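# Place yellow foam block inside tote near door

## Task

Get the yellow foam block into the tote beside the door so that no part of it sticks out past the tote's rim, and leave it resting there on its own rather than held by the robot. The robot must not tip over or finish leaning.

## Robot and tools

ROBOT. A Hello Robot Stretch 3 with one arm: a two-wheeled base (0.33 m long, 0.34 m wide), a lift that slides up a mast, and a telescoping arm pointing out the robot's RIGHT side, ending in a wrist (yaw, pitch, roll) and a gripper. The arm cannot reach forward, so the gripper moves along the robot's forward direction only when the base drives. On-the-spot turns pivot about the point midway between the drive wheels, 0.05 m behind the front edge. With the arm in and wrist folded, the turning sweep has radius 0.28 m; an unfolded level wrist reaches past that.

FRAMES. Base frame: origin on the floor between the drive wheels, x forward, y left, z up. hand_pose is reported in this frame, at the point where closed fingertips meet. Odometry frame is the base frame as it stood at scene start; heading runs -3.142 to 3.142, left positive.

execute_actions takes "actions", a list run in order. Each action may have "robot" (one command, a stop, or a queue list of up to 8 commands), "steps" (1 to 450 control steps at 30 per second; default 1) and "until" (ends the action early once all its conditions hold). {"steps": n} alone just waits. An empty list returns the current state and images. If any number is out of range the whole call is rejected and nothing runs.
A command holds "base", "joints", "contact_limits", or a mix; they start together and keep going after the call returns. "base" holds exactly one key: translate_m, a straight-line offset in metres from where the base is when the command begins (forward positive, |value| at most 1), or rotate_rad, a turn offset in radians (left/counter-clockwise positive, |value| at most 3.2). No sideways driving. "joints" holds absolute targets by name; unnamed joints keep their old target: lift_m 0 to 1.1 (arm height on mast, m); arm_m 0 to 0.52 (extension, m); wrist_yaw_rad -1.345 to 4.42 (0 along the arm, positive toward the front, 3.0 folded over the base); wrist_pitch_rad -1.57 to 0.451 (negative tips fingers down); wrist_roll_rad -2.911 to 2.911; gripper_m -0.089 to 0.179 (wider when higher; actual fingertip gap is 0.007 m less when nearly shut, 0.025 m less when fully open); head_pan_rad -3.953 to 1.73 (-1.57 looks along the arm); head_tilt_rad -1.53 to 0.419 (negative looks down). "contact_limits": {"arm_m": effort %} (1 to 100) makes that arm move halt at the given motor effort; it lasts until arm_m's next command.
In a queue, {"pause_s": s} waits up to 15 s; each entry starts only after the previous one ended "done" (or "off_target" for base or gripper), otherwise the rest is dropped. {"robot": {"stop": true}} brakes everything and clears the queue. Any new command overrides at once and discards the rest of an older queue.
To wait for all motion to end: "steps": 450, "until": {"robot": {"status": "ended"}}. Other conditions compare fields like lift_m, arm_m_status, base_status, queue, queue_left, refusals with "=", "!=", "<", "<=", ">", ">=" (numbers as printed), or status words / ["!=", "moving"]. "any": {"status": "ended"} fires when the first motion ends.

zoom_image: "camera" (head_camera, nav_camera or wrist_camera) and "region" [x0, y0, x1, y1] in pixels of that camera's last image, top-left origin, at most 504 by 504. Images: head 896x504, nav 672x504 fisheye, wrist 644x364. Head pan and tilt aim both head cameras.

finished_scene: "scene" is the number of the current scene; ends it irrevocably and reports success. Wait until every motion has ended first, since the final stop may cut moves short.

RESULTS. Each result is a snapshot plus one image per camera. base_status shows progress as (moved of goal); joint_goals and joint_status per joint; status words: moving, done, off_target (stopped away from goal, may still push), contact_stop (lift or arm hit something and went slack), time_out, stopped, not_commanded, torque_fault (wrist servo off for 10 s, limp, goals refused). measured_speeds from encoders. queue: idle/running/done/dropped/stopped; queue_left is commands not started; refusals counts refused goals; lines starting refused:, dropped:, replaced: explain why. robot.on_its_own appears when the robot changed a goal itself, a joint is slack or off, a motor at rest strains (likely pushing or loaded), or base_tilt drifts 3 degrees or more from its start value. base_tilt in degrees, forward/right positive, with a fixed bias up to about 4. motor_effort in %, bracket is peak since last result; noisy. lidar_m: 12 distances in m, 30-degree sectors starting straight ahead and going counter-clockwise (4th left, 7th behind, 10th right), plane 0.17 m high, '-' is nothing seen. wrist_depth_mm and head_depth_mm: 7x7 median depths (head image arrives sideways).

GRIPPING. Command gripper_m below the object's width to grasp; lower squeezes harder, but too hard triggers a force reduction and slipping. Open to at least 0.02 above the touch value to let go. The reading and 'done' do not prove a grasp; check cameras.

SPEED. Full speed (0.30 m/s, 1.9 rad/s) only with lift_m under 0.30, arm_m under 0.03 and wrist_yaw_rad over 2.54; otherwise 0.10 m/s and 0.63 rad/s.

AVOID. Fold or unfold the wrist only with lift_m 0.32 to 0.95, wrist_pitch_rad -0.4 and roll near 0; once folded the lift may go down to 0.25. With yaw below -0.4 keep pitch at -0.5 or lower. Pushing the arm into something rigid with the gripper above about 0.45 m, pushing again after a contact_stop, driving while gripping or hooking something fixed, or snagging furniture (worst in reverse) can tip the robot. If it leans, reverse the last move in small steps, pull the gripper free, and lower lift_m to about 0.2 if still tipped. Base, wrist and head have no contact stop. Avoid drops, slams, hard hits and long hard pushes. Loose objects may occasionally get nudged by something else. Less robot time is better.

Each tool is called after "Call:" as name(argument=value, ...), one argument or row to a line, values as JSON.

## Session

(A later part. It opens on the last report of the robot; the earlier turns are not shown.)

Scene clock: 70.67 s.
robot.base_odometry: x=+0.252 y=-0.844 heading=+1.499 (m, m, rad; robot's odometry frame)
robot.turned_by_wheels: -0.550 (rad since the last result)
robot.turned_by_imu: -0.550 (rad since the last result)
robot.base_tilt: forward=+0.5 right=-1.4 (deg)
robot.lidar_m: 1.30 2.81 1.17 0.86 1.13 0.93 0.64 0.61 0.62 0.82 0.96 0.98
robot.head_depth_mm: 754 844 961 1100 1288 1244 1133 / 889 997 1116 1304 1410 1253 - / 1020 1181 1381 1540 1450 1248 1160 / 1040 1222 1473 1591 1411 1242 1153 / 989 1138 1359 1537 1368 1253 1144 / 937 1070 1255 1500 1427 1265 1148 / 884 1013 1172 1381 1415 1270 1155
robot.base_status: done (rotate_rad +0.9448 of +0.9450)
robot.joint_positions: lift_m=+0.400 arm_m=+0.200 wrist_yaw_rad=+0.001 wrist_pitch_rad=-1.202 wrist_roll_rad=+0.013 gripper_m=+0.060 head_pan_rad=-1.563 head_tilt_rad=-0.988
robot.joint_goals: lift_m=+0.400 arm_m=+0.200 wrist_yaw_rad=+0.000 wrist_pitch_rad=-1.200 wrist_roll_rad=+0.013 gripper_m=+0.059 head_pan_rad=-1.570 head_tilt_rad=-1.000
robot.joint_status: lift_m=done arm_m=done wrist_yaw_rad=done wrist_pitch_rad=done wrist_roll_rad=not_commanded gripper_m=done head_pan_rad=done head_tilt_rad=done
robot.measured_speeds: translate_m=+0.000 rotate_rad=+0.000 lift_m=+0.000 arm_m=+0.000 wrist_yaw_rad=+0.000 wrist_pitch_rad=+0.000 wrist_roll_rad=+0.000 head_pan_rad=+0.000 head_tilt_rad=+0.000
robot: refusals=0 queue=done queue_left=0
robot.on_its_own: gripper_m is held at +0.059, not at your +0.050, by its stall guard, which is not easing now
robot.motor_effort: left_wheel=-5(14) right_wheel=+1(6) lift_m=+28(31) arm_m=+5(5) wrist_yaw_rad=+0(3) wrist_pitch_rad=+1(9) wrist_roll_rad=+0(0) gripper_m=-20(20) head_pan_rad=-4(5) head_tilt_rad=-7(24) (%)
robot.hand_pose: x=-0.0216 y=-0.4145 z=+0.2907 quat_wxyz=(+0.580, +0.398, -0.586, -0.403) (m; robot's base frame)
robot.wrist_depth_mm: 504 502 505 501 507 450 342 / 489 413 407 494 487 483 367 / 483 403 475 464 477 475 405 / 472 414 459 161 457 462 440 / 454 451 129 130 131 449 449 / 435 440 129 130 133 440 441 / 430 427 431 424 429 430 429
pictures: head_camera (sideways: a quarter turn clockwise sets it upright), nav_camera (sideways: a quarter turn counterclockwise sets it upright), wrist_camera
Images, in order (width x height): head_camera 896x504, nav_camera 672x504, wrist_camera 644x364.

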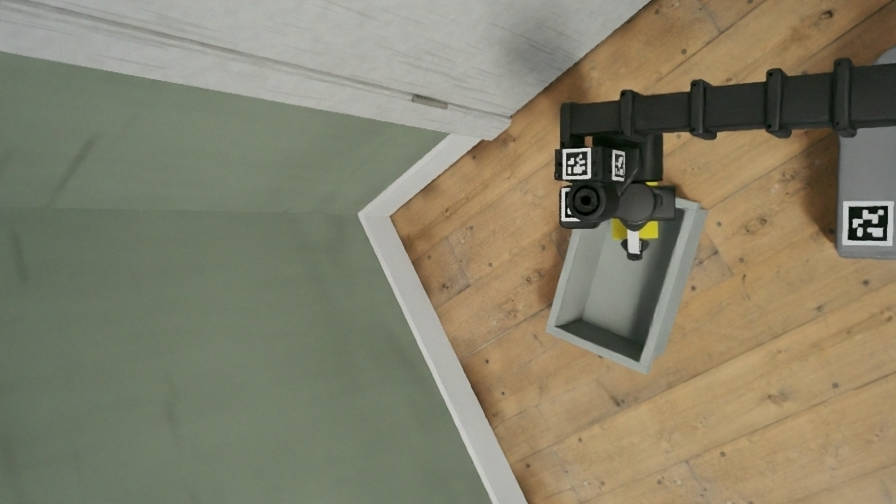

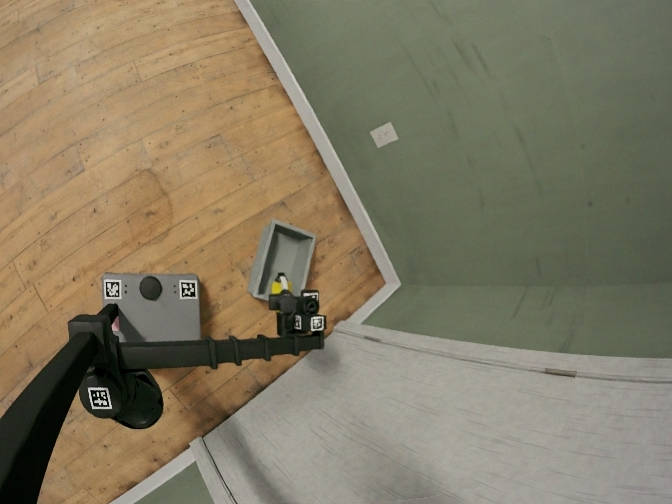

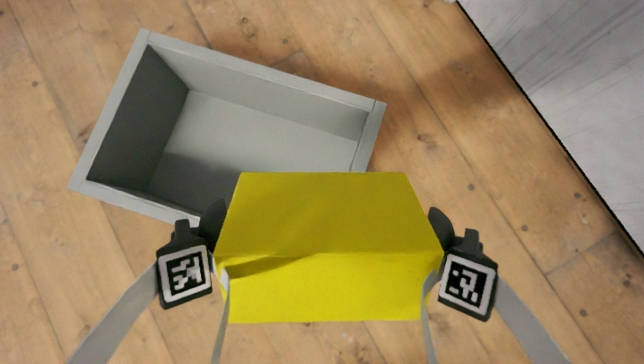

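Call:
execute_actions(
  actions=[
    {"robot":[{"base":{"translate_m":0.127},"joints":{"arm_m":0.30,"lift_m":0.30,"wrist_yaw_rad":-0.32}},{"joints":{"lift_m":0.18}}],"steps":450,"until":{"robot":{"status":"ended"}}},
  ],
)

Scene clock: 75.20 s.
robot.base_odometry: x=+0.262 y=-0.718 heading=+1.499 (m, m, rad; robot's odometry frame)
robot.turned_by_wheels: +0.000 (rad since the last result)
robot.turned_by_imu: -0.001 (rad since the last result)
robot.base_tilt: forward=+0.5 right=-1.5 (deg)
robot.lidar_m: 1.20 2.70 1.27 0.90 0.89 1.10 0.76 0.72 0.73 0.93 0.89 0.91
robot.head_depth_mm: 927 1033 1151 1293 1365 1241 1134 / 1042 1180 1368 1525 1398 1258 1151 / 1027 1210 1484 1580 1448 1242 1170 / 964 1137 1352 1546 1367 1241 1160 / 910 1055 1256 1511 1416 1274 1140 / 864 992 1163 1396 1422 1265 1145 / 822 933 1091 1286 1418 1278 1147
robot.base_status: done (translate_m +0.1270 of +0.1270)
robot.joint_positions: lift_m=+0.180 arm_m=+0.300 wrist_yaw_rad=-0.319 wrist_pitch_rad=-1.203 wrist_roll_rad=+0.013 gripper_m=+0.060 head_pan_rad=-1.563 head_tilt_rad=-0.988
robot.joint_goals: lift_m=+0.180 arm_m=+0.300 wrist_yaw_rad=-0.320 wrist_pitch_rad=-1.200 wrist_roll_rad=+0.013 gripper_m=+0.059 head_pan_rad=-1.570 head_tilt_rad=-1.000
robot.joint_status: lift_m=done arm_m=done wrist_yaw_rad=done wrist_pitch_rad=done wrist_roll_rad=not_commanded gripper_m=done head_pan_rad=done head_tilt_rad=done
robot.measured_speeds: translate_m=+0.000 rotate_rad=+0.000 lift_m=+0.000 arm_m=+0.000 wrist_yaw_rad=+0.000 wrist_pitch_rad=+0.000 wrist_roll_rad=+0.000 head_pan_rad=+0.000 head_tilt_rad=+0.000
robot: refusals=0 queue=done queue_left=0
robot.on_its_own: gripper_m is held at +0.059, not at your +0.050, by its stall guard, which is not easing now
robot.motor_effort: left_wheel=-5(6) right_wheel=+2(4) lift_m=+17(26) arm_m=+4(5) wrist_yaw_rad=-1(3) wrist_pitch_rad=+1(0) wrist_roll_rad=+0(0) gripper_m=-20(19) head_pan_rad=-5(5) head_tilt_rad=-7(7) (%)
robot.hand_pose: x=-0.0434 y=-0.5107 z=+0.0712 quat_wxyz=(+0.508, +0.300, -0.642, -0.490) (m; robot's base frame)
robot.wrist_depth_mm: 126 126 126 126 126 125 125 / 153 163 164 164 163 164 149 / 164 212 236 238 236 218 156 / 164 227 234 162 232 233 156 / 164 218 128 130 130 222 156 / 164 199 130 130 133 205 156 / 160 217 215 215 215 215 156
pictures: head_camera (sideways: a quarter turn clockwise sets it upright), nav_camera (sideways: a quarter turn counterclockwise sets it upright), wrist_camera
Images, in order (width x height): head_camera 896x504, nav_camera 672x504, wrist_camera 644x364.

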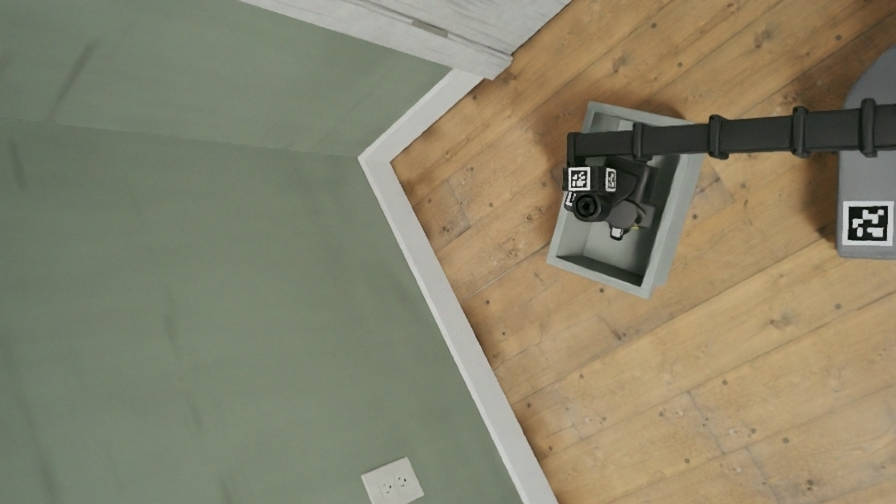

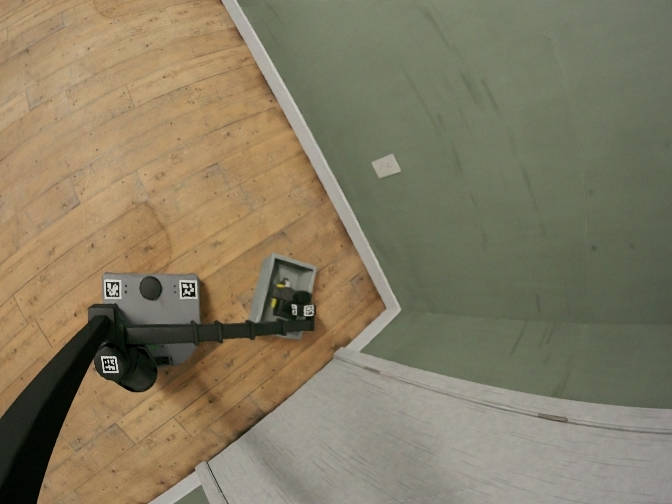

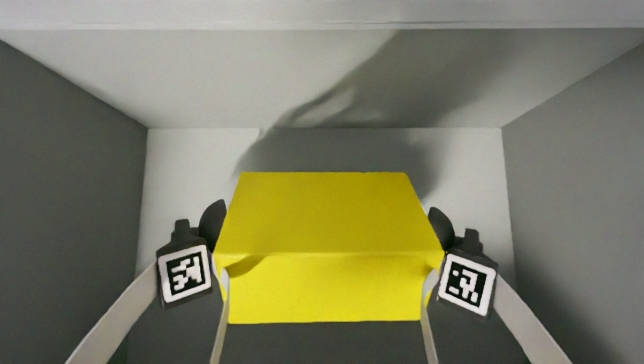

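Call:
execute_actions(
  actions=[
    {"robot":[{"joints":{"lift_m":0.153}},{"joints":{"gripper_m":0.14}},{"joints":{"lift_m":0.28}}],"steps":450,"until":{"robot":{"status":"ended"}}},
  ],
)

Scene clock: 79.57 s.
robot.base_odometry: x=+0.262 y=-0.718 heading=+1.499 (m, m, rad; robot's odometry frame)
robot.turned_by_wheels: +0.000 (rad since the last result)
robot.turned_by_imu: -0.001 (rad since the last result)
robot.base_tilt: forward=+0.4 right=-1.5 (deg)
robot.lidar_m: 1.21 2.71 1.27 0.90 0.88 1.09 0.75 0.72 0.74 0.93 0.89 0.91
robot.head_depth_mm: 928 1038 1139 1301 1363 1253 1133 / 1038 1185 1360 1518 1399 1271 - / 1032 1211 1473 1578 1453 1238 1158 / 964 1125 1350 1552 1357 1241 1160 / 915 1056 1255 1512 1410 1265 1145 / 867 990 1161 1396 1419 1269 1139 / 821 936 1076 1297 1422 1285 1154
robot.base_status: done (translate_m +0.1270 of +0.1270)
robot.joint_positions: lift_m=+0.280 arm_m=+0.300 wrist_yaw_rad=-0.319 wrist_pitch_rad=-1.203 wrist_roll_rad=+0.013 gripper_m=+0.140 head_pan_rad=-1.563 head_tilt_rad=-0.988
robot.joint_goals: lift_m=+0.280 arm_m=+0.300 wrist_yaw_rad=-0.320 wrist_pitch_rad=-1.200 wrist_roll_rad=+0.013 gripper_m=+0.140 head_pan_rad=-1.570 head_tilt_rad=-1.000
robot.joint_status: lift_m=done arm_m=done wrist_yaw_rad=done wrist_pitch_rad=done wrist_roll_rad=not_commanded gripper_m=done head_pan_rad=done head_tilt_rad=done
robot.measured_speeds: translate_m=+0.000 rotate_rad=+0.000 lift_m=+0.000 arm_m=+0.000 wrist_yaw_rad=+0.000 wrist_pitch_rad=+0.000 wrist_roll_rad=+0.000 head_pan_rad=+0.000 head_tilt_rad=+0.000
robot: refusals=0 queue=done queue_left=0
robot.motor_effort: left_wheel=-5(5) right_wheel=+1(1) lift_m=+27(28) arm_m=+4(4) wrist_yaw_rad=-1(1) wrist_pitch_rad=+1(1) wrist_roll_rad=+0(0) gripper_m=+0(84) head_pan_rad=-4(5) head_tilt_rad=-7(7) (%)
robot.hand_pose: x=-0.0434 y=-0.5107 z=+0.1706 quat_wxyz=(+0.508, +0.300, -0.642, -0.490) (m; robot's base frame)
robot.wrist_depth_mm: 372 372 371 370 371 370 368 / 359 357 360 361 359 356 361 / 349 229 243 246 248 224 349 / 338 246 339 334 336 252 339 / 328 212 329 270 326 211 330 / 321 - 320 320 317 - 323 / 311 228 275 272 273 231 315
pictures: head_camera (sideways: a quarter turn clockwise sets it upright), nav_camera (sideways: a quarter turn counterclockwise sets it upright), wrist_camera
Images, in order (width x height): head_camera 896x504, nav_camera 672x504, wrist_camera 644x364.

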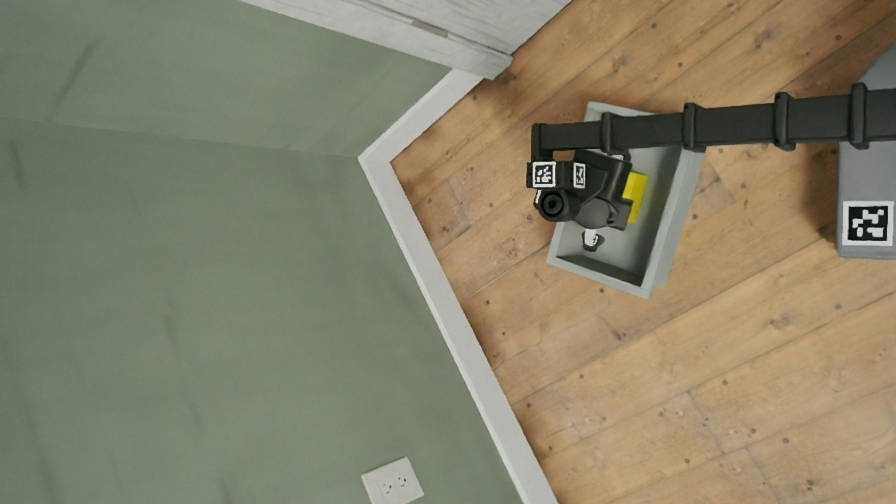

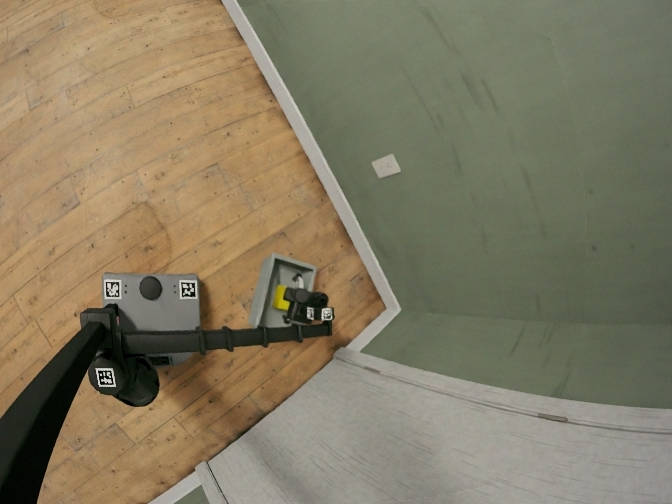

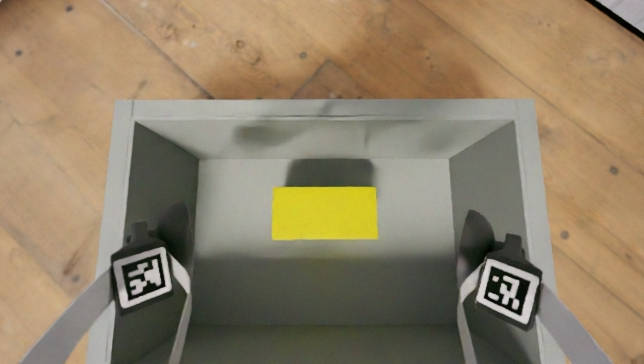

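Call:
finished_scene(
  scene=2,
)

The scene is finished: the task was done.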